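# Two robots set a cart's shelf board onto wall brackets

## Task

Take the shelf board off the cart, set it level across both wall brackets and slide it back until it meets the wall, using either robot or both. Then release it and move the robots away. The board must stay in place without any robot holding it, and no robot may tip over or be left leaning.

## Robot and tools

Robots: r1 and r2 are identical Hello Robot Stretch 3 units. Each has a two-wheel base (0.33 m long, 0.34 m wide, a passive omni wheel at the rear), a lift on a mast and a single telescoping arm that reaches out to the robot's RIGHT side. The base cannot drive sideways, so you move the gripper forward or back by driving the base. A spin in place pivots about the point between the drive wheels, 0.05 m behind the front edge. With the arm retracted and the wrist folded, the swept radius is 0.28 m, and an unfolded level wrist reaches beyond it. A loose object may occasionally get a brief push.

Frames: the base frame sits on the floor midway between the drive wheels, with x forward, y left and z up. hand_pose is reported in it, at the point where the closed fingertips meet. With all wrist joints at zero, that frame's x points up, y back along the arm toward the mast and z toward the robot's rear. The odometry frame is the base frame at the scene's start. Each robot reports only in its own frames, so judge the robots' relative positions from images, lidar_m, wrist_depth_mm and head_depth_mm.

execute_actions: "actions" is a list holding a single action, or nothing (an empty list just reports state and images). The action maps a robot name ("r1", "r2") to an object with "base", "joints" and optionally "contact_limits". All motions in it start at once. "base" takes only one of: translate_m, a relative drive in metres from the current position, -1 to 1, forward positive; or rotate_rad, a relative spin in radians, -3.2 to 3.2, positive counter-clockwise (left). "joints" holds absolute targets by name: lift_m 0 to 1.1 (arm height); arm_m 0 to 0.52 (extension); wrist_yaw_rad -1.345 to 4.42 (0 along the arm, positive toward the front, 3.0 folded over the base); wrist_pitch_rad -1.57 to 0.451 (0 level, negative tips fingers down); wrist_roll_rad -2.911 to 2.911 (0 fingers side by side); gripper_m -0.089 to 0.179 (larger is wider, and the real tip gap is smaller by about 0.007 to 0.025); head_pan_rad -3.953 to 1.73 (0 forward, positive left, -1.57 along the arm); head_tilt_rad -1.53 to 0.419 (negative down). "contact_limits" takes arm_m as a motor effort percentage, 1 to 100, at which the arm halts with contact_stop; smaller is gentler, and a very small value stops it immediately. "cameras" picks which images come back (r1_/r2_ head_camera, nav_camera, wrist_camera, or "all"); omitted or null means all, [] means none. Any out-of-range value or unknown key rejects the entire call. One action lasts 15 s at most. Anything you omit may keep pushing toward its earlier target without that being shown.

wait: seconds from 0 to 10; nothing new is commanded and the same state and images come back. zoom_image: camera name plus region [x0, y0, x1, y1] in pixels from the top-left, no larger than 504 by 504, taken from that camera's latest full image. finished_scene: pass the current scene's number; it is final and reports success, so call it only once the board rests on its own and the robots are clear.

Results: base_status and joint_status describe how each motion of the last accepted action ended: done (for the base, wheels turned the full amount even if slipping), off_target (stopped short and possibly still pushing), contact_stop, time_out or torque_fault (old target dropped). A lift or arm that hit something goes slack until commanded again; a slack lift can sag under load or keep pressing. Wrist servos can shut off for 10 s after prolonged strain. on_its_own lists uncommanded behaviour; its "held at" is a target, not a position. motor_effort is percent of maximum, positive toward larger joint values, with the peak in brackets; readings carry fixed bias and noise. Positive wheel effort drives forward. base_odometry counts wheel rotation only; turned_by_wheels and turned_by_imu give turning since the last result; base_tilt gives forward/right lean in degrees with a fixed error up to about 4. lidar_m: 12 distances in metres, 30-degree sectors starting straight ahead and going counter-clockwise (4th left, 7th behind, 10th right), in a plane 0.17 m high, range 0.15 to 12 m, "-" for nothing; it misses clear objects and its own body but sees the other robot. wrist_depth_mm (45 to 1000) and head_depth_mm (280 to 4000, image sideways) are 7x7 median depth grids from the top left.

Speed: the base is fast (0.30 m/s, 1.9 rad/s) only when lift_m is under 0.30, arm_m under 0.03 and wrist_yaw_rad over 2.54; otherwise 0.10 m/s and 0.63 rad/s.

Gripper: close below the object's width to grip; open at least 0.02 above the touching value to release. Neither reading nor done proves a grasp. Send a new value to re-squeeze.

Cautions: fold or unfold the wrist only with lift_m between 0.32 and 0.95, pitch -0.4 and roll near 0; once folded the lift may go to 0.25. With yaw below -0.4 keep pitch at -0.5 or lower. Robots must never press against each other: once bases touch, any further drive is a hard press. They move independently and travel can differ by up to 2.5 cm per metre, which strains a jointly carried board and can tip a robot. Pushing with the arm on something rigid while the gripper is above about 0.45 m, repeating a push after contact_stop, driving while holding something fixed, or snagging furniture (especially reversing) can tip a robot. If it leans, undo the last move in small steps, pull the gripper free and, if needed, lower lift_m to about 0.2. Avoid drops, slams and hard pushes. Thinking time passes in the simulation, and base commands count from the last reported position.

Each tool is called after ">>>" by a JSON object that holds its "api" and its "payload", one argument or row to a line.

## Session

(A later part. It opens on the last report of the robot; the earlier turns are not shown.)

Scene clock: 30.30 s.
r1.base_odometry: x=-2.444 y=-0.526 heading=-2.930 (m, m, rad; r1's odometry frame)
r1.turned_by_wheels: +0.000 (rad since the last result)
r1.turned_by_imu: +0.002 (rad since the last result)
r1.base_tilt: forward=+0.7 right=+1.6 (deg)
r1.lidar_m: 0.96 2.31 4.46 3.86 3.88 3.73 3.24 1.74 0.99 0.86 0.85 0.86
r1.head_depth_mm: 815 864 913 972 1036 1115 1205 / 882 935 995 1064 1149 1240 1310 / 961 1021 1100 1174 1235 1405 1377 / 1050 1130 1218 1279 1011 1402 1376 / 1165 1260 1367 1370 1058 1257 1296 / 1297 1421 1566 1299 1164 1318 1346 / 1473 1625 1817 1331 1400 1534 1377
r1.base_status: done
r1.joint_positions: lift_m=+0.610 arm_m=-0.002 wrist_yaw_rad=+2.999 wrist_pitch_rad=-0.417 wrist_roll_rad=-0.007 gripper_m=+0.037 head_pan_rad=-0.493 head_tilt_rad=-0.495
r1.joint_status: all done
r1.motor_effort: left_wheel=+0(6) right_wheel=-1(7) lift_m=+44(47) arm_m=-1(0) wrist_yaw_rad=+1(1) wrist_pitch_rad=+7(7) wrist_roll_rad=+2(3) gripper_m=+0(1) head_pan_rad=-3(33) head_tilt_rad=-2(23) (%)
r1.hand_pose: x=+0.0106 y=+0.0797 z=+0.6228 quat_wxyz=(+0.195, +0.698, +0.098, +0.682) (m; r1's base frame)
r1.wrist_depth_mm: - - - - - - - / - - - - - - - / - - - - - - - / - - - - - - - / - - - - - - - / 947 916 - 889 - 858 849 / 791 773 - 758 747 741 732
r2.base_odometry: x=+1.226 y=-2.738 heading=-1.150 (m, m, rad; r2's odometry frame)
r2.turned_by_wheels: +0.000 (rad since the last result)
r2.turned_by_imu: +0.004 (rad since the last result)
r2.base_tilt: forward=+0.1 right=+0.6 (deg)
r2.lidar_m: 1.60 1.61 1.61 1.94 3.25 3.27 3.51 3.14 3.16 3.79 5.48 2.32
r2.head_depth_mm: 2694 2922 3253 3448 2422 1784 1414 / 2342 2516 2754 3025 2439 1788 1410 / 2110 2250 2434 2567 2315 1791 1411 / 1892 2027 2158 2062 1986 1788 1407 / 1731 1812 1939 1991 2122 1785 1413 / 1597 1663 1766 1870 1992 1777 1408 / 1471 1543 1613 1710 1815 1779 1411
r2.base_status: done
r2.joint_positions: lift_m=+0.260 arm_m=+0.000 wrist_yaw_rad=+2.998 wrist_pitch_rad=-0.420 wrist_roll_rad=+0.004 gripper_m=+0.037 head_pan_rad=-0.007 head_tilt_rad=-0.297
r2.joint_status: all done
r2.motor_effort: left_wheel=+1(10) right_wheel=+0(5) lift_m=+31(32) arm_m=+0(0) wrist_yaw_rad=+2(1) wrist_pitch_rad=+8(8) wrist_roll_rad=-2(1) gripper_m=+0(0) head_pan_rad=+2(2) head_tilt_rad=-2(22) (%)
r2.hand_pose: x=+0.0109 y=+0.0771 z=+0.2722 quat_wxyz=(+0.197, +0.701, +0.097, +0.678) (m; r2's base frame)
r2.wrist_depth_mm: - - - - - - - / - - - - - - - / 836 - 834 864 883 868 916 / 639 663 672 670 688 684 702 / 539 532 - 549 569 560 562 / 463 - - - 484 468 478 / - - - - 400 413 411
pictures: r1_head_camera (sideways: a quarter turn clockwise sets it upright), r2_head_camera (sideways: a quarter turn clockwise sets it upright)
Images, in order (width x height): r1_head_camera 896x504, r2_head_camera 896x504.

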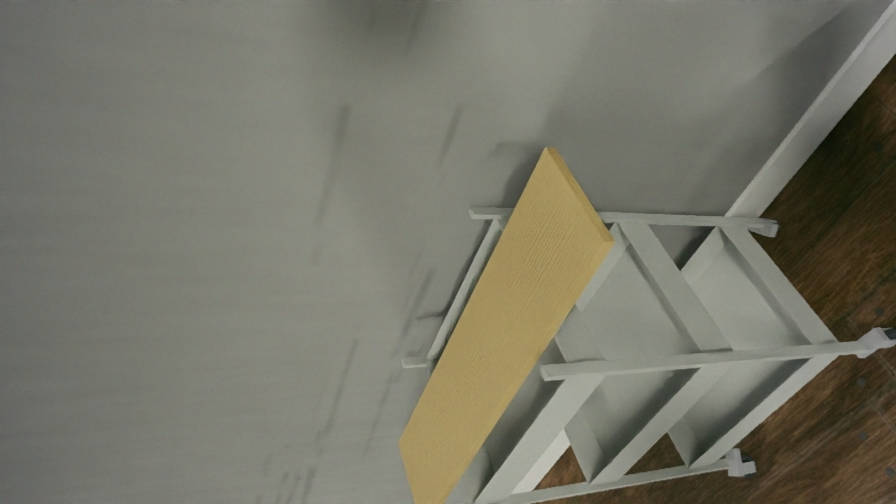

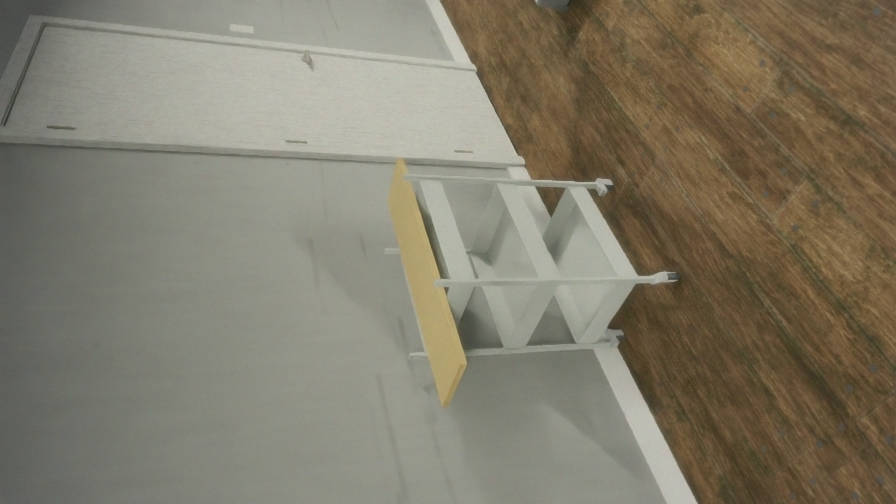

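>>> {"api": "execute_actions", "payload": {
  "actions": [
    {"r1": {"base": {"rotate_rad": 0.275}, "joints": {"wrist_yaw_rad": 0.0, "head_pan_rad": -0.8, "head_tilt_rad": -0.6}}, "r2": {"base": {"translate_m": 1.0}, "joints": {"head_tilt_rad": -0.5}}}
  ],
  "cameras": ["r1_head_camera", "r2_head_camera", "r1_nav_camera"]
}}

Scene clock: 35.80 s.
r1.base_odometry: x=-2.444 y=-0.526 heading=-2.655 (m, m, rad; r1's odometry frame)
r1.turned_by_wheels: +0.275 (rad since the last result)
r1.turned_by_imu: +0.270 (rad since the last result)
r1.base_tilt: forward=+0.7 right=+1.6 (deg)
r1.lidar_m: 1.54 5.42 4.00 3.87 4.04 3.35 3.20 1.22 0.88 0.85 0.91 0.86
r1.head_depth_mm: 804 861 922 995 1082 1190 1261 / 865 932 1007 1089 1202 1325 1295 / 935 1011 1106 1175 1350 1464 1293 / 1022 1112 1223 1075 1372 1487 1293 / 1123 1234 1368 1071 1332 1419 1290 / 1248 1387 1508 1131 1279 1416 1289 / 1399 1582 1689 1240 1460 1506 1289
r1.base_status: done
r1.joint_positions: lift_m=+0.610 arm_m=-0.002 wrist_yaw_rad=+0.002 wrist_pitch_rad=-0.417 wrist_roll_rad=-0.006 gripper_m=+0.037 head_pan_rad=-0.793 head_tilt_rad=-0.593
r1.joint_status: all done
r1.motor_effort: left_wheel=-1(4) right_wheel=+2(6) lift_m=+44(45) arm_m=+0(1) wrist_yaw_rad=-2(1) wrist_pitch_rad=+7(7) wrist_roll_rad=+3(3) gripper_m=+0(0) head_pan_rad=-3(26) head_tilt_rad=-4(15) (%)
r1.hand_pose: x=-0.0211 y=-0.3672 z=+0.6228 quat_wxyz=(+0.694, +0.148, -0.689, -0.145) (m; r1's base frame)
r1.wrist_depth_mm: 580 567 573 544 541 529 527 / 625 629 611 587 581 580 571 / 687 680 667 652 638 634 623 / 768 751 753 716 709 696 684 / 833 836 826 798 777 791 756 / 863 899 889 844 - 857 813 / 803 784 769 761 752 722 719
r2.base_odometry: x=+1.635 y=-3.651 heading=-1.150 (m, m, rad; r2's odometry frame)
r2.turned_by_wheels: +0.000 (rad since the last result)
r2.turned_by_imu: +0.004 (rad since the last result)
r2.base_tilt: forward=+0.3 right=+0.3 (deg)
r2.lidar_m: 0.60 0.86 0.86 1.03 1.96 3.93 4.35 3.88 3.89 4.74 1.54 0.81
r2.head_depth_mm: 1339 1524 1792 2174 1862 1491 1241 / 1205 1359 1547 1116 1680 1449 1240 / 1078 1191 1359 1072 1079 1253 1234 / 972 1070 1189 1062 886 987 1169 / 888 973 1064 1102 851 1129 1202 / 817 884 968 1039 787 1306 1239 / 756 813 882 964 789 1179 1213
r2.base_status: done
r2.joint_positions: lift_m=+0.260 arm_m=+0.000 wrist_yaw_rad=+2.998 wrist_pitch_rad=-0.420 wrist_roll_rad=+0.004 gripper_m=+0.037 head_pan_rad=-0.007 head_tilt_rad=-0.494
r2.joint_status: all done
r2.motor_effort: left_wheel=+1(10) right_wheel=+0(5) lift_m=+32(32) arm_m=+0(1) wrist_yaw_rad=+1(2) wrist_pitch_rad=+8(8) wrist_roll_rad=-2(2) gripper_m=+0(0) head_pan_rad=+2(2) head_tilt_rad=-3(28) (%)
r2.hand_pose: x=+0.0109 y=+0.0771 z=+0.2722 quat_wxyz=(+0.197, +0.701, +0.097, +0.678) (m; r2's base frame)
r2.wrist_depth_mm: - - - - 867 743 639 / - - - - 920 784 666 / 829 - 858 852 878 784 702 / 650 663 667 671 682 687 692 / 537 540 - 555 573 556 562 / 467 - - - 487 471 479 / - - - - 405 405 412
pictures: r1_head_camera (sideways: a quarter turn clockwise sets it upright), r1_nav_camera (sideways: a quarter turn counterclockwise sets it upright), r2_head_camera (sideways: a quarter turn clockwise sets it upright)
Images, in order (width x height): r1_head_camera 896x504, r1_nav_camera 672x504, r2_head_camera 896x504.

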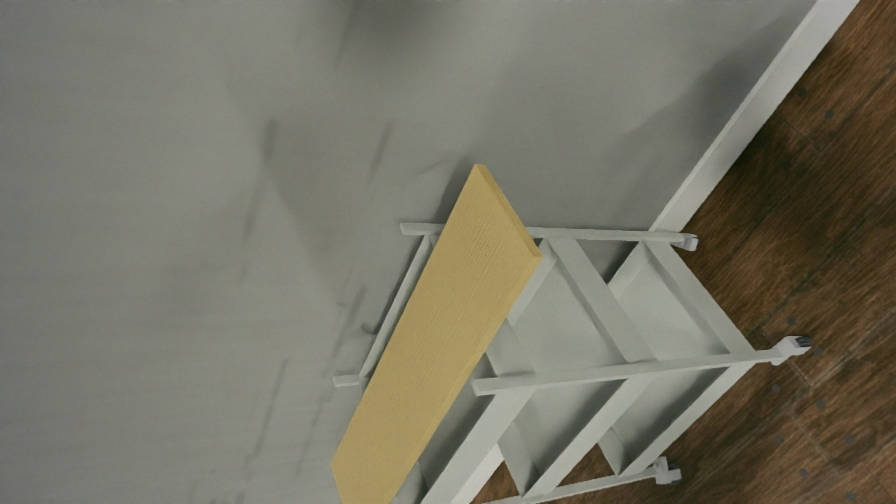

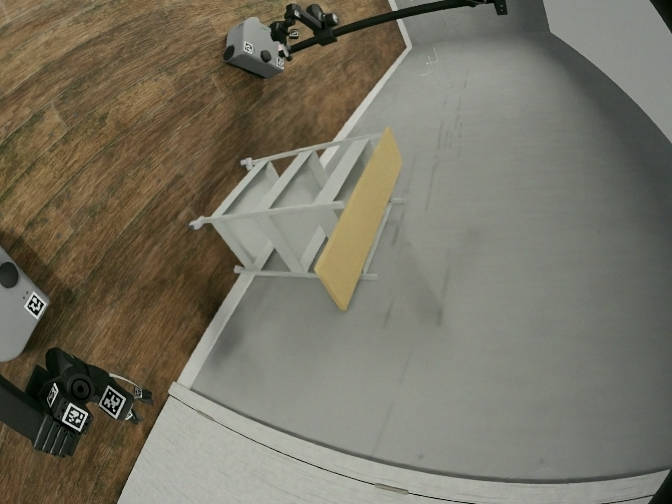

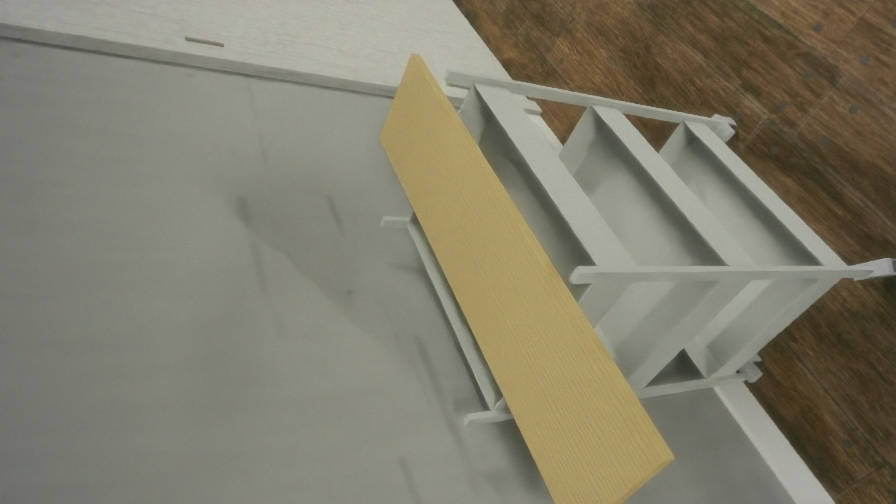

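>>> {"api": "execute_actions", "payload": {
  "actions": [
    {"r1": {"base": {"translate_m": 0.35}, "joints": {"wrist_pitch_rad": 0.02, "wrist_roll_rad": 1.555, "gripper_m": 0.1, "head_pan_rad": -1.0, "head_tilt_rad": -0.7}}, "r2": {"base": {"rotate_rad": 2.29}, "joints": {"lift_m": 0.61, "head_pan_rad": -1.9, "head_tilt_rad": -0.6}}}
  ],
  "cameras": ["r1_head_camera", "r2_head_camera", "r1_wrist_camera"]
}}

Scene clock: 41.67 s.
r1.base_odometry: x=-2.754 y=-0.689 heading=-2.655 (m, m, rad; r1's odometry frame)
r1.turned_by_wheels: +0.000 (rad since the last result)
r1.turned_by_imu: +0.001 (rad since the last result)
r1.base_tilt: forward=+0.7 right=+1.6 (deg)
r1.lidar_m: 1.15 5.36 3.98 3.87 4.02 3.71 3.21 1.20 0.88 0.88 0.60 0.70
r1.head_depth_mm: 745 811 887 984 1106 1264 1251 / 782 859 948 1011 1159 1350 1227 / 831 912 1015 921 1205 1397 1225 / 881 973 1092 920 1128 1284 1220 / 935 1044 1158 953 924 1068 1198 / 997 1125 1215 983 1130 1313 1221 / 1069 1217 1316 990 1215 1354 1222
r1.base_status: done
r1.joint_positions: lift_m=+0.610 arm_m=-0.002 wrist_yaw_rad=+0.001 wrist_pitch_rad=-0.001 wrist_roll_rad=+1.551 gripper_m=+0.100 head_pan_rad=-0.993 head_tilt_rad=-0.691
r1.joint_status: all done
r1.motor_effort: left_wheel=-2(2) right_wheel=+2(7) lift_m=+45(45) arm_m=-1(0) wrist_yaw_rad=-1(1) wrist_pitch_rad=+9(8) wrist_roll_rad=+2(4) gripper_m=+1(83) head_pan_rad=-4(22) head_tilt_rad=-4(18) (%)
r1.hand_pose: x=-0.0210 y=-0.3988 z=+0.7240 quat_wxyz=(+0.010, +0.001, -1.000, -0.001) (m; r1's base frame)
r1.wrist_depth_mm: 562 560 568 569 553 572 585 / 615 600 604 599 606 601 599 / 623 621 621 625 619 617 622 / 643 650 639 641 641 639 625 / 670 667 657 658 664 654 660 / 689 698 682 683 680 678 675 / 718 702 717 694 703 704 680
r2.base_odometry: x=+1.635 y=-3.651 heading=+1.140 (m, m, rad; r2's odometry frame)
r2.turned_by_wheels: +2.290 (rad since the last result)
r2.turned_by_imu: +2.301 (rad since the last result)
r2.base_tilt: forward=+0.3 right=+0.5 (deg)
r2.lidar_m: 3.27 4.02 4.07 3.90 4.05 5.00 1.19 0.65 0.60 0.85 0.89 1.21
r2.head_depth_mm: 844 960 1115 916 915 1222 1181 / 809 917 1049 912 910 1044 1156 / 777 875 1001 911 1170 1317 1178 / 747 837 943 1004 1293 1384 1174 / 719 803 903 1028 1214 1347 1180 / 694 767 863 981 1140 1313 1174 / 669 740 825 937 1079 1265 1172
r2.base_status: done
r2.joint_positions: lift_m=+0.610 arm_m=+0.000 wrist_yaw_rad=+2.998 wrist_pitch_rad=-0.420 wrist_roll_rad=+0.004 gripper_m=+0.037 head_pan_rad=-1.893 head_tilt_rad=-0.593
r2.joint_status: all done
r2.motor_effort: left_wheel=-1(10) right_wheel=+2(8) lift_m=+37(41) arm_m=+0(0) wrist_yaw_rad=+1(1) wrist_pitch_rad=+8(8) wrist_roll_rad=-1(1) gripper_m=+0(0) head_pan_rad=-4(35) head_tilt_rad=-5(20) (%)
r2.hand_pose: x=+0.0109 y=+0.0771 z=+0.6222 quat_wxyz=(+0.197, +0.701, +0.097, +0.678) (m; r2's base frame)
r2.wrist_depth_mm: - - - - - - - / - - - - - - - / - - - - - - - / - - - - - - - / - - - - - - - / 846 871 - 894 903 898 911 / 750 744 767 774 768 777 773
pictures: r1_head_camera (sideways: a quarter turn clockwise sets it upright), r1_wrist_camera, r2_head_camera (sideways: a quarter turn clockwise sets it upright)
Images, in order (width x height): r1_head_camera 896x504, r1_wrist_camera 644x364, r2_head_camera 896x504.

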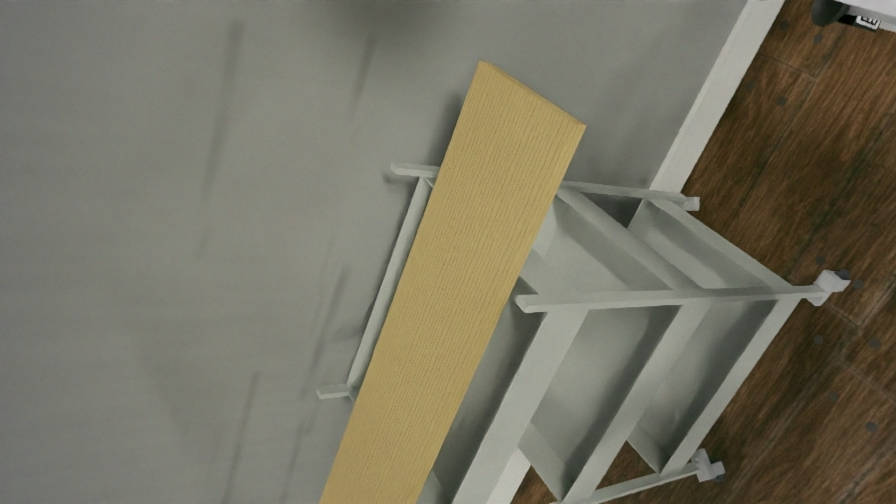

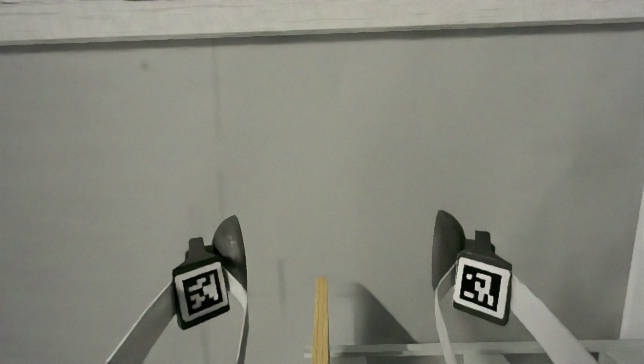

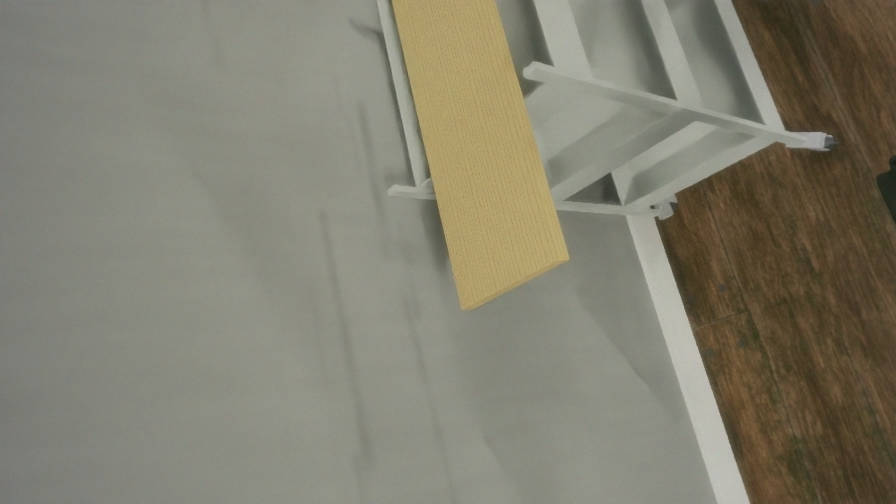

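>>> {"api": "zoom_image", "payload": {
  "camera": "r1_wrist_camera",
  "region": [240, 220, 440, 364]
}}

Region (240, 220, 440, 364) of r1_wrist_camera's 644x364 image, scaled by 2.520; it fills the top 363 rows of this view, and the rest is white.

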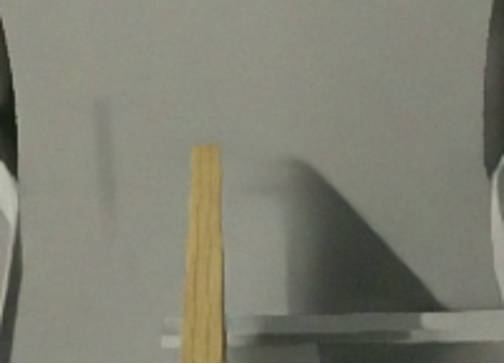

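>>> {"api": "execute_actions", "payload": {
  "actions": [
    {"r1": {"base": {"translate_m": 0.235}, "joints": {"lift_m": 0.626, "head_pan_rad": -1.35, "head_tilt_rad": -0.75}}, "r2": {"base": {"translate_m": -0.234}, "joints": {"wrist_yaw_rad": 0.0, "head_pan_rad": -1.8, "head_tilt_rad": -0.75}}}
  ],
  "cameras": ["r1_head_camera", "r2_head_camera", "r1_wrist_camera", "r2_wrist_camera"]
}}

Scene clock: 46.73 s.
r1.base_odometry: x=-2.961 y=-0.799 heading=-2.655 (m, m, rad; r1's odometry frame)
r1.turned_by_wheels: +0.000 (rad since the last result)
r1.turned_by_imu: +0.001 (rad since the last result)
r1.base_tilt: forward=+0.8 right=+1.7 (deg)
r1.lidar_m: 0.68 5.10 3.98 3.86 4.01 3.97 3.23 1.21 0.92 0.50 0.49 0.71
r1.head_depth_mm: 716 794 891 1015 1185 1331 1207 / 732 813 915 979 1216 1365 1214 / 748 831 940 861 1263 1387 1221 / 762 850 964 860 1058 1299 1174 / 780 875 993 857 806 1005 1137 / 798 894 1019 858 848 1029 1150 / 814 918 1036 854 871 1105 1171
r1.base_status: done
r1.joint_positions: lift_m=+0.626 arm_m=-0.002 wrist_yaw_rad=+0.001 wrist_pitch_rad=+0.000 wrist_roll_rad=+1.552 gripper_m=+0.100 head_pan_rad=-1.343 head_tilt_rad=-0.741
r1.joint_status: all done
r1.motor_effort: left_wheel=-1(3) right_wheel=+3(7) lift_m=+45(48) arm_m=-1(0) wrist_yaw_rad=-1(2) wrist_pitch_rad=+8(9) wrist_roll_rad=+2(2) gripper_m=+1(1) head_pan_rad=-3(26) head_tilt_rad=-6(13) (%)
r1.hand_pose: x=-0.0210 y=-0.3988 z=+0.7402 quat_wxyz=(+0.010, +0.001, -1.000, +0.000) (m; r1's base frame)
r1.wrist_depth_mm: 594 587 595 592 593 587 583 / 614 616 616 613 605 606 607 / 633 629 625 622 630 629 621 / 661 649 647 632 640 650 643 / 661 669 662 660 644 644 643 / 695 692 698 681 687 469 476 / 707 722 707 693 360 624 350
r2.base_odometry: x=+1.537 y=-3.863 heading=+1.140 (m, m, rad; r2's odometry frame)
r2.turned_by_wheels: +0.000 (rad since the last result)
r2.turned_by_imu: +0.001 (rad since the last result)
r2.base_tilt: forward=+0.2 right=+0.4 (deg)
r2.lidar_m: 3.27 4.31 4.05 3.89 4.05 4.75 0.72 0.65 0.48 0.70 0.89 1.21
r2.head_depth_mm: 818 951 1003 813 1098 1265 1126 / 792 919 1006 809 1046 1241 1148 / 769 885 980 808 991 1228 - / 742 854 958 780 1120 1229 - / 722 828 950 777 1403 1325 1100 / 703 801 928 773 1358 1273 1109 / 682 772 895 1058 1293 1271 1114
r2.base_status: done
r2.joint_positions: lift_m=+0.610 arm_m=+0.000 wrist_yaw_rad=+0.003 wrist_pitch_rad=-0.420 wrist_roll_rad=+0.003 gripper_m=+0.037 head_pan_rad=-1.807 head_tilt_rad=-0.740
r2.joint_status: all done
r2.motor_effort: left_wheel=-1(7) right_wheel=+2(1) lift_m=+37(37) arm_m=+0(0) wrist_yaw_rad=-2(2) wrist_pitch_rad=+8(8) wrist_roll_rad=-1(2) gripper_m=+0(1) head_pan_rad=+2(13) head_tilt_rad=-7(26) (%)
r2.hand_pose: x=-0.0208 y=-0.3689 z=+0.6222 quat_wxyz=(+0.691, +0.148, -0.692, -0.147) (m; r2's base frame)
r2.wrist_depth_mm: 551 556 550 558 544 293 188 / 615 609 592 594 599 588 200 / 660 669 665 660 641 637 633 / 736 732 722 725 623 583 604 / 811 829 801 796 513 475 498 / 861 850 - 842 388 356 423 / 753 753 764 756 652 357 354
pictures: r1_head_camera (sideways: a quarter turn clockwise sets it upright), r1_wrist_camera, r2_head_camera (sideways: a quarter turn clockwise sets it upright), r2_wrist_camera
Images, in order (width x height): r1_head_camera 896x504, r1_wrist_camera 644x364, r2_head_camera 896x504, r2_wrist_camera 644x364.

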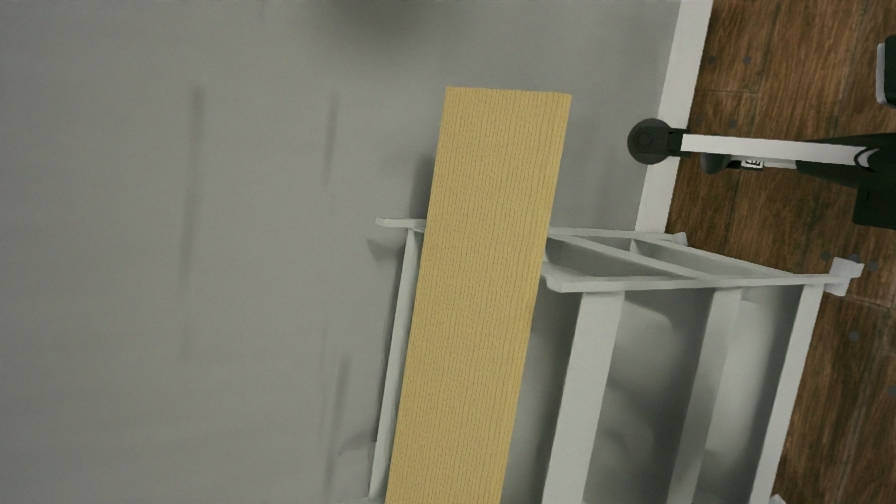

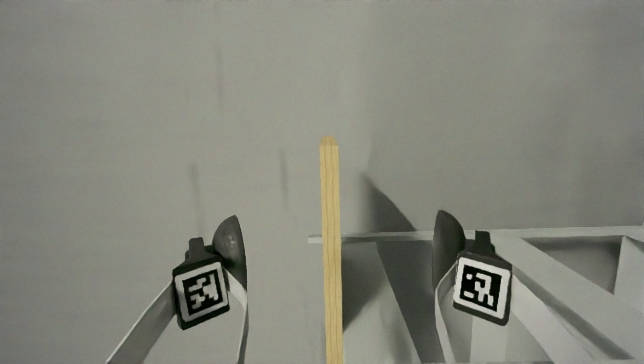

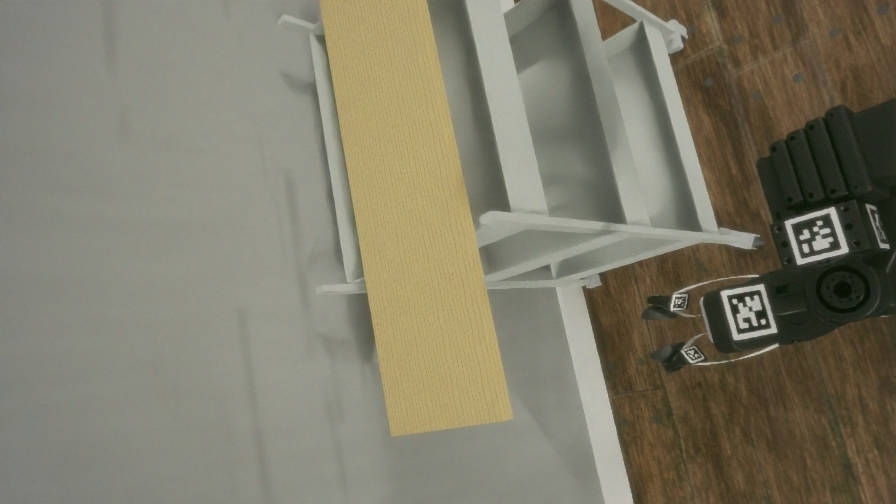

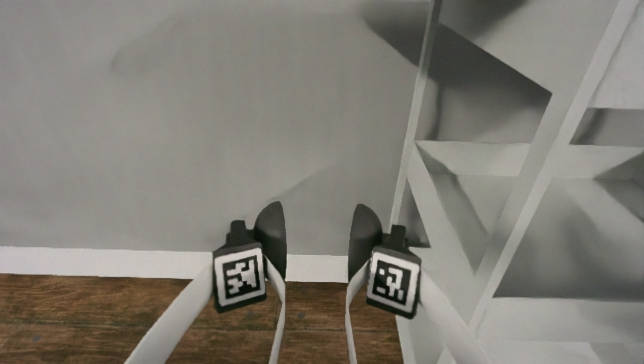

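>>> {"api": "zoom_image", "payload": {
  "camera": "r1_wrist_camera",
  "region": [280, 120, 644, 364]
}}

Region (280, 120, 644, 364) of r1_wrist_camera's 644x364 image, scaled by 1.385; it fills the top 338 rows of this view, and the rest is white.

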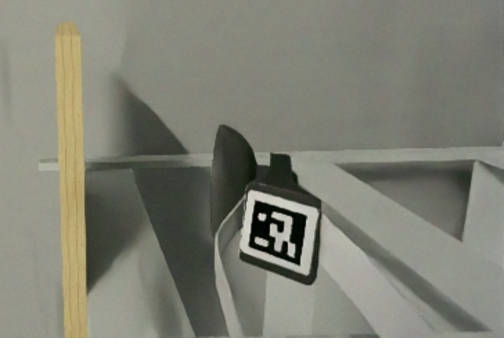

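>>> {"api": "execute_actions", "payload": {
  "actions": [
    {"r1": {"base": {"rotate_rad": -0.04}, "joints": {"lift_m": 0.63}}, "r2": {"joints": {"wrist_pitch_rad": 0.02, "wrist_roll_rad": -1.57, "gripper_m": 0.1, "lift_m": 0.628}}}
  ],
  "cameras": ["r1_head_camera", "r2_head_camera", "r1_wrist_camera", "r2_wrist_camera"]
}}

Scene clock: 49.23 s.
r1.base_odometry: x=-2.961 y=-0.799 heading=-2.695 (m, m, rad; r1's odometry frame)
r1.turned_by_wheels: -0.040 (rad since the last result)
r1.turned_by_imu: -0.039 (rad since the last result)
r1.base_tilt: forward=+0.7 right=+1.8 (deg)
r1.lidar_m: 0.68 5.07 4.01 3.85 3.99 4.00 3.73 1.26 0.93 0.62 0.49 0.68
r1.head_depth_mm: 716 797 897 1024 1190 1354 1205 / 727 812 915 1016 1223 1361 1213 / 742 827 936 860 1257 1391 1218 / 757 844 954 859 1142 1325 1199 / 770 861 977 854 757 980 1139 / 784 880 998 855 824 1006 1151 / 799 896 1026 852 846 1026 1168
r1.base_status: done
r1.joint_positions: lift_m=+0.630 arm_m=-0.002 wrist_yaw_rad=+0.001 wrist_pitch_rad=+0.000 wrist_roll_rad=+1.552 gripper_m=+0.100 head_pan_rad=-1.343 head_tilt_rad=-0.741
r1.joint_status: all done
r1.motor_effort: left_wheel=+1(3) right_wheel=-2(3) lift_m=+45(47) arm_m=+0(0) wrist_yaw_rad=-1(1) wrist_pitch_rad=+8(8) wrist_roll_rad=+2(2) gripper_m=+0(1) head_pan_rad=-4(3) head_tilt_rad=-5(5) (%)
r1.hand_pose: x=-0.0211 y=-0.3988 z=+0.7442 quat_wxyz=(+0.010, +0.001, -1.000, +0.000) (m; r1's base frame)
r1.wrist_depth_mm: 602 612 605 598 602 598 595 / 623 628 615 615 609 605 611 / 640 637 635 641 619 621 622 / 655 643 657 643 646 645 637 / 656 664 655 643 651 643 656 / 689 683 682 672 668 501 661 / 702 694 697 681 676 607 366
r2.base_odometry: x=+1.537 y=-3.863 heading=+1.140 (m, m, rad; r2's odometry frame)
r2.turned_by_wheels: +0.000 (rad since the last result)
r2.turned_by_imu: +0.001 (rad since the last result)
r2.base_tilt: forward=+0.2 right=+0.4 (deg)
r2.lidar_m: 3.26 4.29 4.06 3.89 4.05 4.77 0.72 0.65 0.48 0.70 0.89 1.21
r2.head_depth_mm: 822 953 1000 814 1097 1264 1124 / 792 916 1004 810 1043 1235 1149 / 768 884 975 807 988 1233 - / 744 854 957 781 1118 1220 - / 722 828 953 779 1397 1301 1094 / 702 799 927 775 1367 1278 1093 / 685 776 893 1062 1295 1272 1111
r2.base_status: not commanded
r2.joint_positions: lift_m=+0.628 arm_m=+0.000 wrist_yaw_rad=+0.003 wrist_pitch_rad=-0.005 wrist_roll_rad=-1.568 gripper_m=+0.100 head_pan_rad=-1.807 head_tilt_rad=-0.740
r2.joint_status: all done
r2.motor_effort: left_wheel=-1(1) right_wheel=+2(2) lift_m=+37(40) arm_m=+0(0) wrist_yaw_rad=-2(3) wrist_pitch_rad=+10(10) wrist_roll_rad=-1(2) gripper_m=+0(80) head_pan_rad=+2(2) head_tilt_rad=-7(6) (%)
r2.hand_pose: x=-0.0205 y=-0.4009 z=+0.7413 quat_wxyz=(+1.000, +0.003, -0.001, +0.001) (m; r2's base frame)
r2.wrist_depth_mm: 575 572 574 559 565 565 566 / 585 585 586 583 583 573 594 / 608 588 591 598 599 593 600 / 617 624 621 625 608 614 617 / 628 625 634 631 629 622 629 / 492 489 661 469 659 661 664 / 395 600 663 358 685 674 671
pictures: r1_head_camera (sideways: a quarter turn clockwise sets it upright), r1_wrist_camera, r2_head_camera (sideways: a quarter turn clockwise sets it upright), r2_wrist_camera
Images, in order (width x height): r1_head_camera 896x504, r1_wrist_camera 644x364, r2_head_camera 896x504, r2_wrist_camera 644x364.

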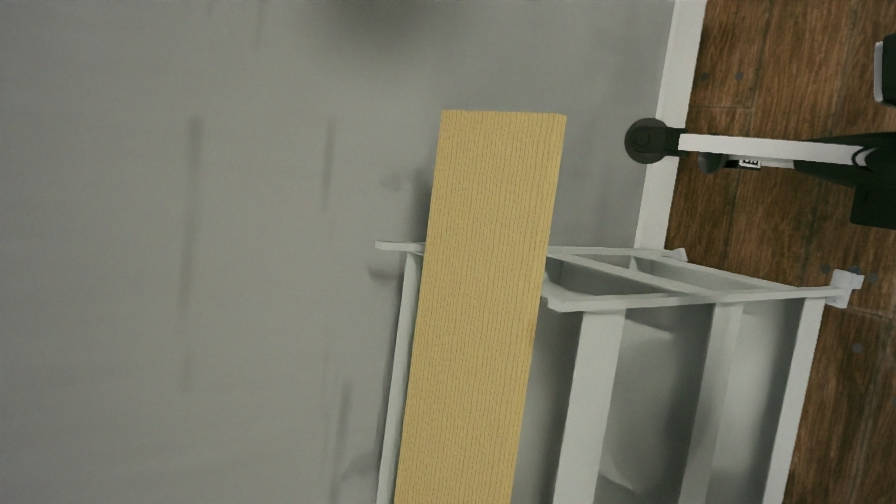

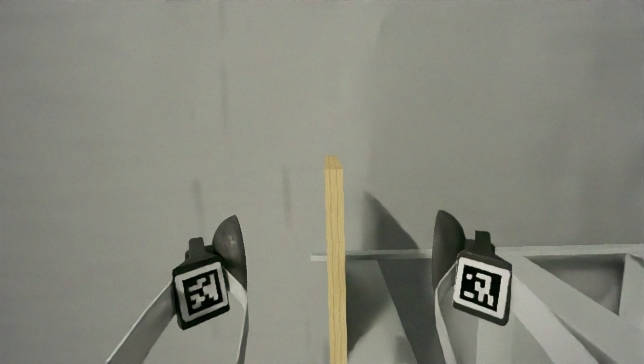

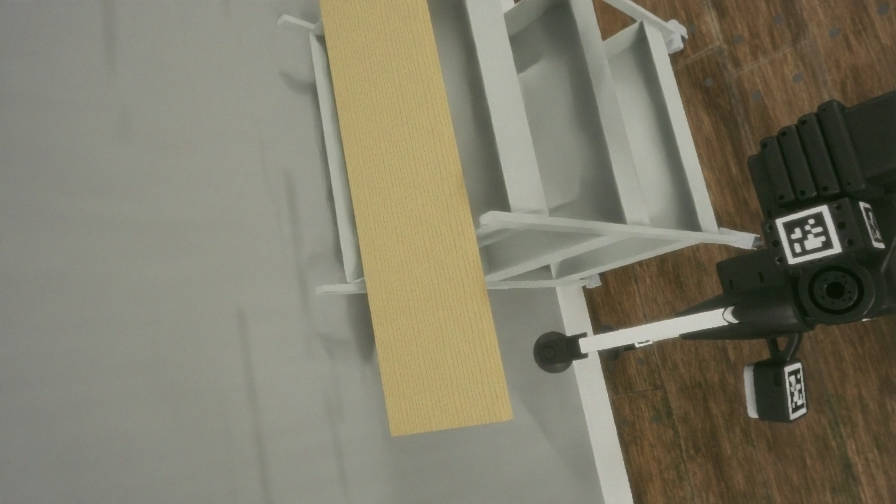

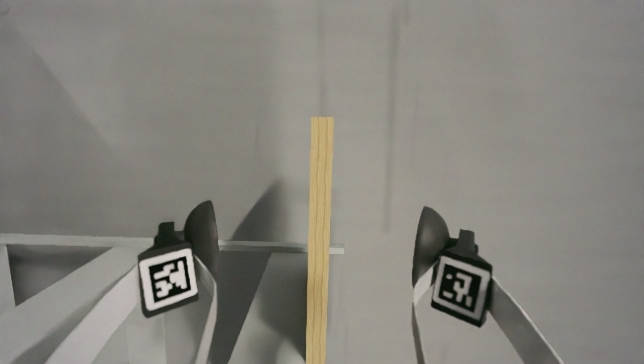

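>>> {"api": "execute_actions", "payload": {
  "actions": [
    {"r1": {"base": {"translate_m": 0.042}, "joints": {"arm_m": 0.22}}, "r2": {"base": {"translate_m": -0.008}, "joints": {"arm_m": 0.195}}}
  ],
  "cameras": ["r1_head_camera", "r2_head_camera", "r1_wrist_camera", "r2_wrist_camera"]
}}

Scene clock: 52.57 s.
r1.base_odometry: x=-2.999 y=-0.817 heading=-2.695 (m, m, rad; r1's odometry frame)
r1.turned_by_wheels: +0.000 (rad since the last result)
r1.turned_by_imu: +0.000 (rad since the last result)
r1.base_tilt: forward=+0.7 right=+1.7 (deg)
r1.lidar_m: 0.63 5.00 4.03 3.84 3.99 4.05 3.74 1.25 0.92 0.48 0.50 0.68
r1.head_depth_mm: 716 797 897 1022 1184 - 1214 / 729 813 915 978 763 - 1200 / 742 828 933 863 1246 1358 1202 / 756 844 954 857 758 1215 1153 / 769 861 978 855 803 1003 1142 / 782 879 998 855 823 1006 1147 / 796 894 1022 851 846 1027 1166
r1.base_status: done
r1.joint_positions: lift_m=+0.630 arm_m=+0.220 wrist_yaw_rad=+0.001 wrist_pitch_rad=+0.000 wrist_roll_rad=+1.552 gripper_m=+0.100 head_pan_rad=-1.343 head_tilt_rad=-0.741
r1.joint_status: all done
r1.motor_effort: left_wheel=+1(4) right_wheel=-2(4) lift_m=+45(45) arm_m=+5(3) wrist_yaw_rad=-1(1) wrist_pitch_rad=+8(8) wrist_roll_rad=+1(2) gripper_m=+1(1) head_pan_rad=-3(3) head_tilt_rad=-4(5) (%)
r1.hand_pose: x=-0.0211 y=-0.6209 z=+0.7442 quat_wxyz=(+0.010, +0.000, -1.000, +0.000) (m; r1's base frame)
r1.wrist_depth_mm: 401 395 394 398 394 389 389 / 408 406 405 403 404 401 400 / 419 418 416 408 415 413 410 / 430 425 422 86 422 422 418 / 436 440 435 88 432 426 438 / 454 448 442 91 440 438 365 / 464 463 458 93 316 457 365
r2.base_odometry: x=+1.534 y=-3.871 heading=+1.140 (m, m, rad; r2's odometry frame)
r2.turned_by_wheels: +0.000 (rad since the last result)
r2.turned_by_imu: +0.001 (rad since the last result)
r2.base_tilt: forward=+0.3 right=+0.5 (deg)
r2.lidar_m: 3.25 4.31 4.03 3.90 4.04 4.75 0.67 0.65 0.47 0.67 0.89 1.21
r2.head_depth_mm: 815 953 1017 814 1091 1263 1125 / 793 917 1001 811 1069 1230 1147 / 766 883 975 808 1002 1228 - / 744 855 953 781 - 1229 1121 / 723 826 937 779 - 1249 1117 / 702 799 928 753 1387 1272 1110 / 684 774 895 1058 1293 1276 1112
r2.base_status: done
r2.joint_positions: lift_m=+0.628 arm_m=+0.195 wrist_yaw_rad=+0.002 wrist_pitch_rad=-0.004 wrist_roll_rad=-1.568 gripper_m=+0.100 head_pan_rad=-1.807 head_tilt_rad=-0.740
r2.joint_status: all done
r2.motor_effort: left_wheel=-1(6) right_wheel=+2(2) lift_m=+37(37) arm_m=+2(4) wrist_yaw_rad=-2(2) wrist_pitch_rad=+10(10) wrist_roll_rad=-1(1) gripper_m=+0(0) head_pan_rad=+2(2) head_tilt_rad=-6(7) (%)
r2.hand_pose: x=-0.0207 y=-0.5959 z=+0.7417 quat_wxyz=(+1.000, +0.002, -0.001, +0.001) (m; r2's base frame)
r2.wrist_depth_mm: 387 390 384 386 388 388 386 / 396 399 399 73 400 398 395 / 408 410 408 74 409 407 406 / 428 423 416 76 420 421 420 / 440 430 434 79 433 433 433 / 446 441 443 81 444 444 445 / 380 459 461 84 464 457 459
pictures: r1_head_camera (sideways: a quarter turn clockwise sets it upright), r1_wrist_camera, r2_head_camera (sideways: a quarter turn clockwise sets it upright), r2_wrist_camera
Images, in order (width x height): r1_head_camera 896x504, r1_wrist_camera 644x364, r2_head_camera 896x504, r2_wrist_camera 644x364.

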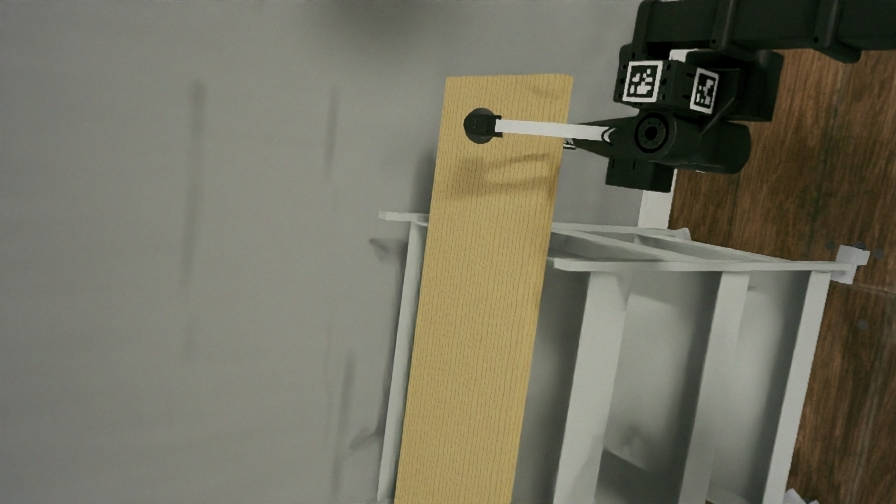

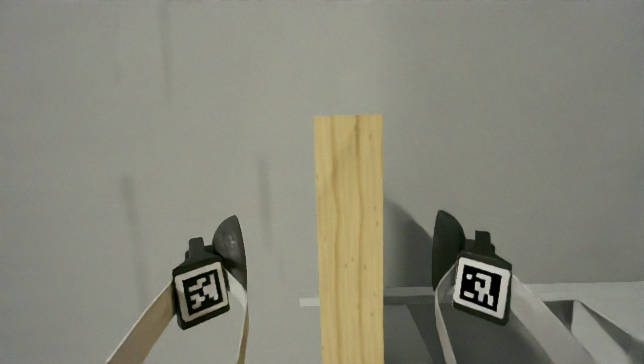

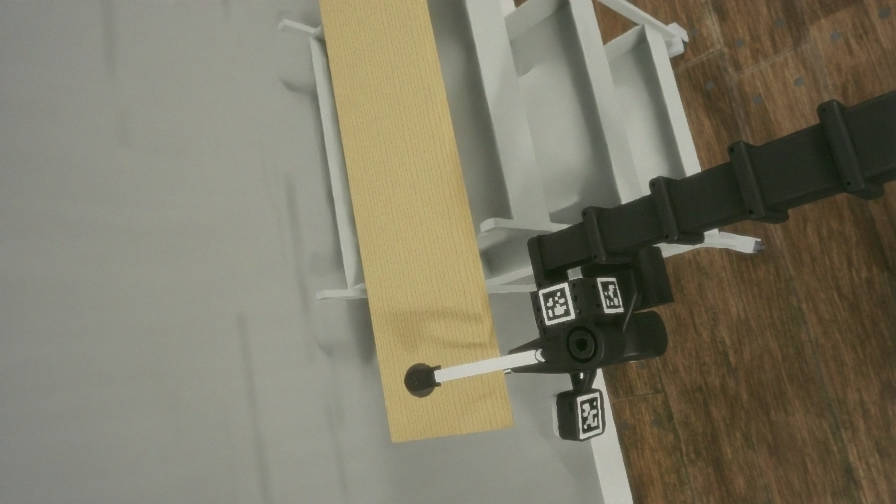

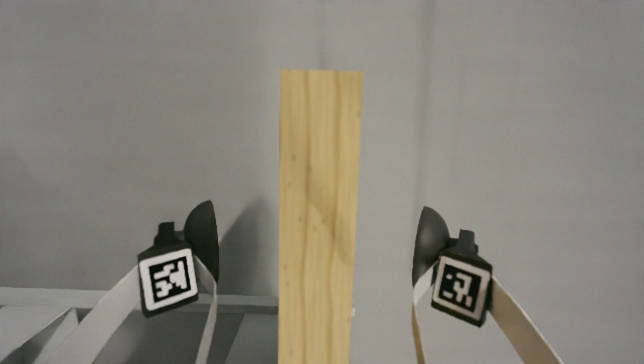

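>>> {"api": "execute_actions", "payload": {
  "actions": [
    {"r1": {"joints": {"arm_m": 0.25, "gripper_m": -0.012}}, "r2": {"joints": {"arm_m": 0.212, "gripper_m": -0.017}}}
  ],
  "cameras": ["r1_wrist_camera", "r2_wrist_camera"]
}}

Scene clock: 54.57 s.
r1.base_odometry: x=-2.999 y=-0.817 heading=-2.695 (m, m, rad; r1's odometry frame)
r1.turned_by_wheels: +0.000 (rad since the last result)
r1.turned_by_imu: +0.000 (rad since the last result)
r1.base_tilt: forward=+0.7 right=+1.8 (deg)
r1.lidar_m: 0.63 5.01 4.00 3.85 3.99 4.05 3.73 1.26 0.93 0.48 0.50 0.68
r1.head_depth_mm: 718 795 896 1022 1161 - 1210 / 727 811 910 862 737 1317 1201 / 740 827 933 860 1233 1359 1199 / 754 845 955 859 757 1217 1152 / 769 862 977 854 802 1001 1142 / 782 879 1000 852 823 1005 1148 / 794 897 1029 849 846 1024 1169
r1.base_status: not commanded
r1.joint_positions: lift_m=+0.630 arm_m=+0.250 wrist_yaw_rad=+0.001 wrist_pitch_rad=-0.006 wrist_roll_rad=+1.552 gripper_m=-0.011 head_pan_rad=-1.343 head_tilt_rad=-0.741
r1.joint_status: all done
r1.motor_effort: left_wheel=+1(1) right_wheel=-2(2) lift_m=+45(45) arm_m=+5(5) wrist_yaw_rad=+0(0) wrist_pitch_rad=+11(14) wrist_roll_rad=+1(1) gripper_m=-20(91) head_pan_rad=-3(3) head_tilt_rad=-5(5) (%)
r1.hand_pose: x=-0.0211 y=-0.6507 z=+0.7425 quat_wxyz=(+0.010, +0.000, -1.000, -0.004) (m; r1's base frame)
r1.wrist_depth_mm: 370 370 370 370 368 367 367 / 377 377 375 375 378 377 376 / 387 383 383 55 383 384 382 / 395 393 394 56 391 392 397 / 407 409 403 58 401 404 400 / 415 415 416 59 59 412 410 / 430 425 423 61 300 426 345
r2.base_odometry: x=+1.534 y=-3.871 heading=+1.140 (m, m, rad; r2's odometry frame)
r2.turned_by_wheels: +0.000 (rad since the last result)
r2.turned_by_imu: +0.001 (rad since the last result)
r2.base_tilt: forward=+0.1 right=+0.5 (deg)
r2.lidar_m: 3.27 4.29 4.03 3.89 4.05 4.73 0.67 0.65 0.47 0.67 0.89 1.21
r2.head_depth_mm: 817 950 1012 811 1099 1261 1119 / 792 914 998 810 1069 1236 1145 / 767 884 978 810 1013 1219 - / 744 856 956 776 - 1231 1120 / 724 825 937 777 - 1277 1117 / 702 801 927 750 1387 1278 1115 / 684 777 895 1060 1299 1271 1112
r2.base_status: not commanded
r2.joint_positions: lift_m=+0.628 arm_m=+0.212 wrist_yaw_rad=+0.002 wrist_pitch_rad=-0.001 wrist_roll_rad=-1.568 gripper_m=-0.016 head_pan_rad=-1.807 head_tilt_rad=-0.740
r2.joint_status: all done
r2.motor_effort: left_wheel=-1(1) right_wheel=+2(2) lift_m=+37(37) arm_m=+2(2) wrist_yaw_rad=-2(2) wrist_pitch_rad=+8(9) wrist_roll_rad=-1(1) gripper_m=-18(92) head_pan_rad=+2(2) head_tilt_rad=-7(7) (%)
r2.hand_pose: x=-0.0207 y=-0.6129 z=+0.7424 quat_wxyz=(+1.000, +0.001, -0.001, +0.001) (m; r2's base frame)
r2.wrist_depth_mm: 372 371 371 371 375 372 372 / 382 383 381 56 381 380 380 / 395 394 391 57 391 388 395 / 399 399 407 59 402 400 402 / 416 416 414 61 410 415 415 / 424 429 64 63 427 430 427 / 365 441 345 65 442 441 440
pictures: r1_wrist_camera, r2_wrist_camera
Images, in order (width x height): r1_wrist_camera 644x364, r2_wrist_camera 644x364.

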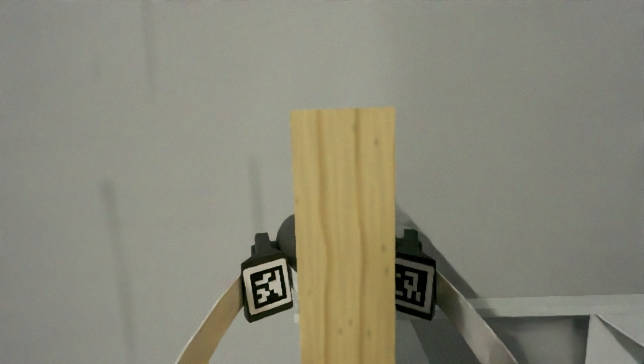

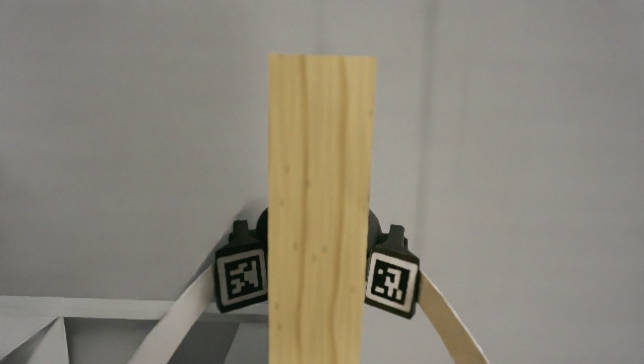

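>>> {"api": "execute_actions", "payload": {
  "actions": [
    {"r1": {"joints": {"lift_m": 0.69, "wrist_pitch_rad": 0.04}}, "r2": {"joints": {"lift_m": 0.688, "wrist_pitch_rad": 0.04, "head_pan_rad": -0.33, "head_tilt_rad": -0.22}}}
  ],
  "cameras": ["r1_head_camera", "r2_head_camera", "r1_wrist_camera", "r2_wrist_camera"]
}}

Scene clock: 56.43 s.
r1.base_odometry: x=-2.999 y=-0.817 heading=-2.695 (m, m, rad; r1's odometry frame)
r1.turned_by_wheels: +0.000 (rad since the last result)
r1.turned_by_imu: +0.000 (rad since the last result)
r1.base_tilt: forward=+0.7 right=+1.8 (deg)
r1.lidar_m: 0.63 5.00 4.00 3.86 3.97 4.05 3.73 1.25 0.92 0.48 0.50 0.68
r1.head_depth_mm: 716 796 894 1023 1122 1332 1201 / 729 811 913 816 - 1359 1198 / 741 825 936 796 1244 1385 1199 / 755 842 954 791 1060 1219 1151 / 768 859 976 789 824 1001 1142 / 782 881 1002 816 848 1006 1148 / 797 897 1024 814 844 1026 1171
r1.base_status: not commanded
r1.joint_positions: lift_m=+0.690 arm_m=+0.250 wrist_yaw_rad=+0.001 wrist_pitch_rad=-0.042 wrist_roll_rad=+1.552 gripper_m=-0.008 head_pan_rad=-1.343 head_tilt_rad=-0.741
r1.joint_status: wrist_pitch_rad off_target (ended at -0.042, target +0.040); the others done
r1.on_its_own: wrist_pitch_rad is at rest, and its effort (+33) is outside its rest range (-20 to +32)
r1.motor_effort: left_wheel=+1(1) right_wheel=-2(2) lift_m=+51(54) arm_m=+5(5) wrist_yaw_rad=-1(1) wrist_pitch_rad=+33(36) wrist_roll_rad=+1(2) gripper_m=-23(24) head_pan_rad=-3(3) head_tilt_rad=-5(5) (%)
r1.hand_pose: x=-0.0211 y=-0.6497 z=+0.7932 quat_wxyz=(+0.010, +0.001, -1.000, -0.021) (m; r1's base frame)
r1.wrist_depth_mm: 359 359 368 369 376 375 379 / 369 370 372 377 381 386 389 / 374 377 386 56 386 394 397 / 385 388 393 57 396 408 406 / 392 396 400 59 232 416 419 / 403 408 407 60 59 420 424 / 413 415 420 62 272 432 439
r2.base_odometry: x=+1.534 y=-3.871 heading=+1.140 (m, m, rad; r2's odometry frame)
r2.turned_by_wheels: +0.000 (rad since the last result)
r2.turned_by_imu: +0.000 (rad since the last result)
r2.base_tilt: forward=+0.3 right=+0.5 (deg)
r2.lidar_m: 3.28 4.30 4.05 3.89 4.05 4.78 0.67 0.65 0.48 0.67 0.89 1.21
r2.head_depth_mm: 1109 1140 1180 1219 1263 1301 1340 / 1293 1335 1387 1443 1499 1560 1484 / 1554 1613 1684 1763 1852 1828 1491 / 1933 2033 2142 2284 2366 1936 1490 / 2552 2735 2991 3199 2748 1927 1489 / 3268 3759 3906 - 2726 1937 1496 / 3396 3623 3771 3894 2729 1924 1499
r2.base_status: not commanded
r2.joint_positions: lift_m=+0.688 arm_m=+0.212 wrist_yaw_rad=+0.002 wrist_pitch_rad=-0.049 wrist_roll_rad=-1.570 gripper_m=-0.016 head_pan_rad=-0.337 head_tilt_rad=-0.231
r2.joint_status: wrist_pitch_rad off_target (ended at -0.049, target +0.040); the others done
r2.on_its_own: wrist_pitch_rad is at rest, and its effort (+36) is outside its rest range (-20 to +32)
r2.motor_effort: left_wheel=-1(1) right_wheel=+2(2) lift_m=+43(45) arm_m=+2(2) wrist_yaw_rad=-2(1) wrist_pitch_rad=+36(37) wrist_roll_rad=+0(1) gripper_m=-22(22) head_pan_rad=+2(35) head_tilt_rad=+7(45) (%)
r2.hand_pose: x=-0.0207 y=-0.6115 z=+0.7900 quat_wxyz=(+1.000, +0.025, +0.000, +0.001) (m; r2's base frame)
r2.wrist_depth_mm: 394 383 377 375 369 362 359 / 399 398 386 57 381 370 364 / 411 410 399 58 386 379 378 / 423 421 410 60 400 394 390 / 442 434 423 62 409 407 402 / 450 441 63 64 422 414 411 / 459 458 305 66 446 433 422
pictures: r1_head_camera (sideways: a quarter turn clockwise sets it upright), r1_wrist_camera, r2_head_camera (sideways: a quarter turn clockwise sets it upright), r2_wrist_camera
Images, in order (width x height): r1_head_camera 896x504, r1_wrist_camera 644x364, r2_head_camera 896x504, r2_wrist_camera 644x364.

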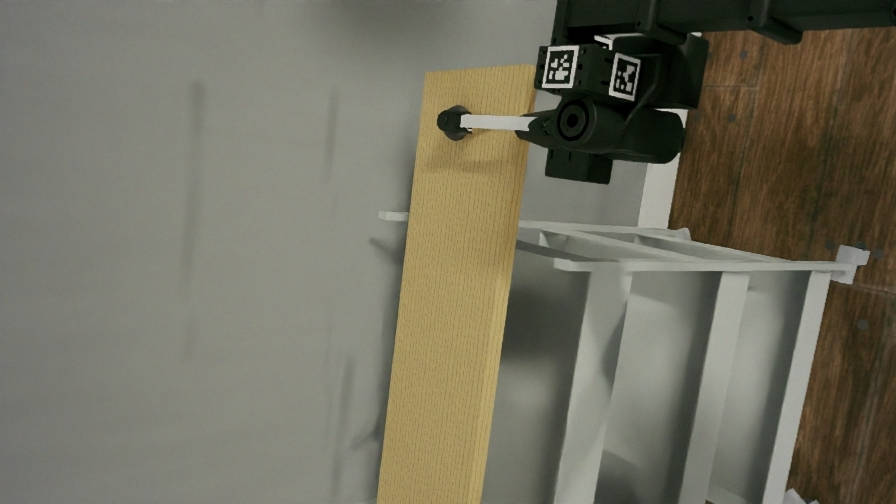

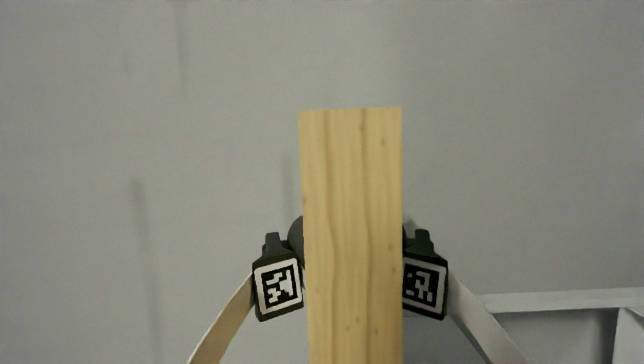

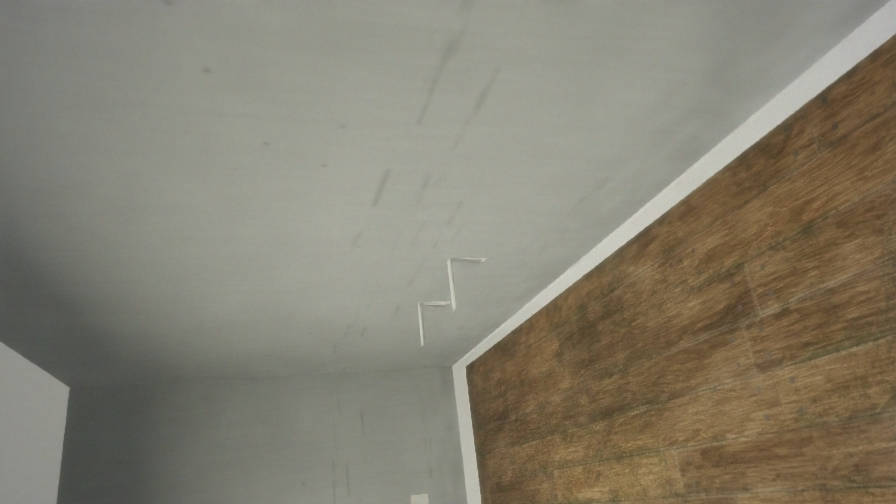

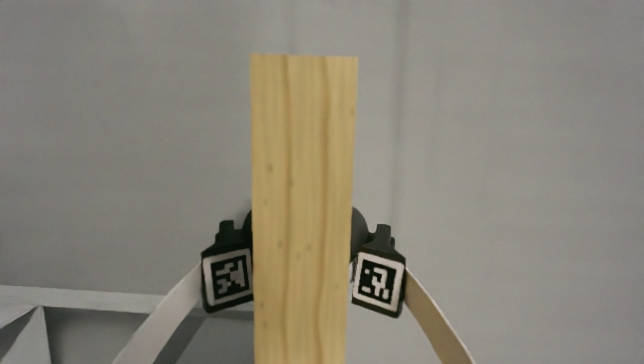

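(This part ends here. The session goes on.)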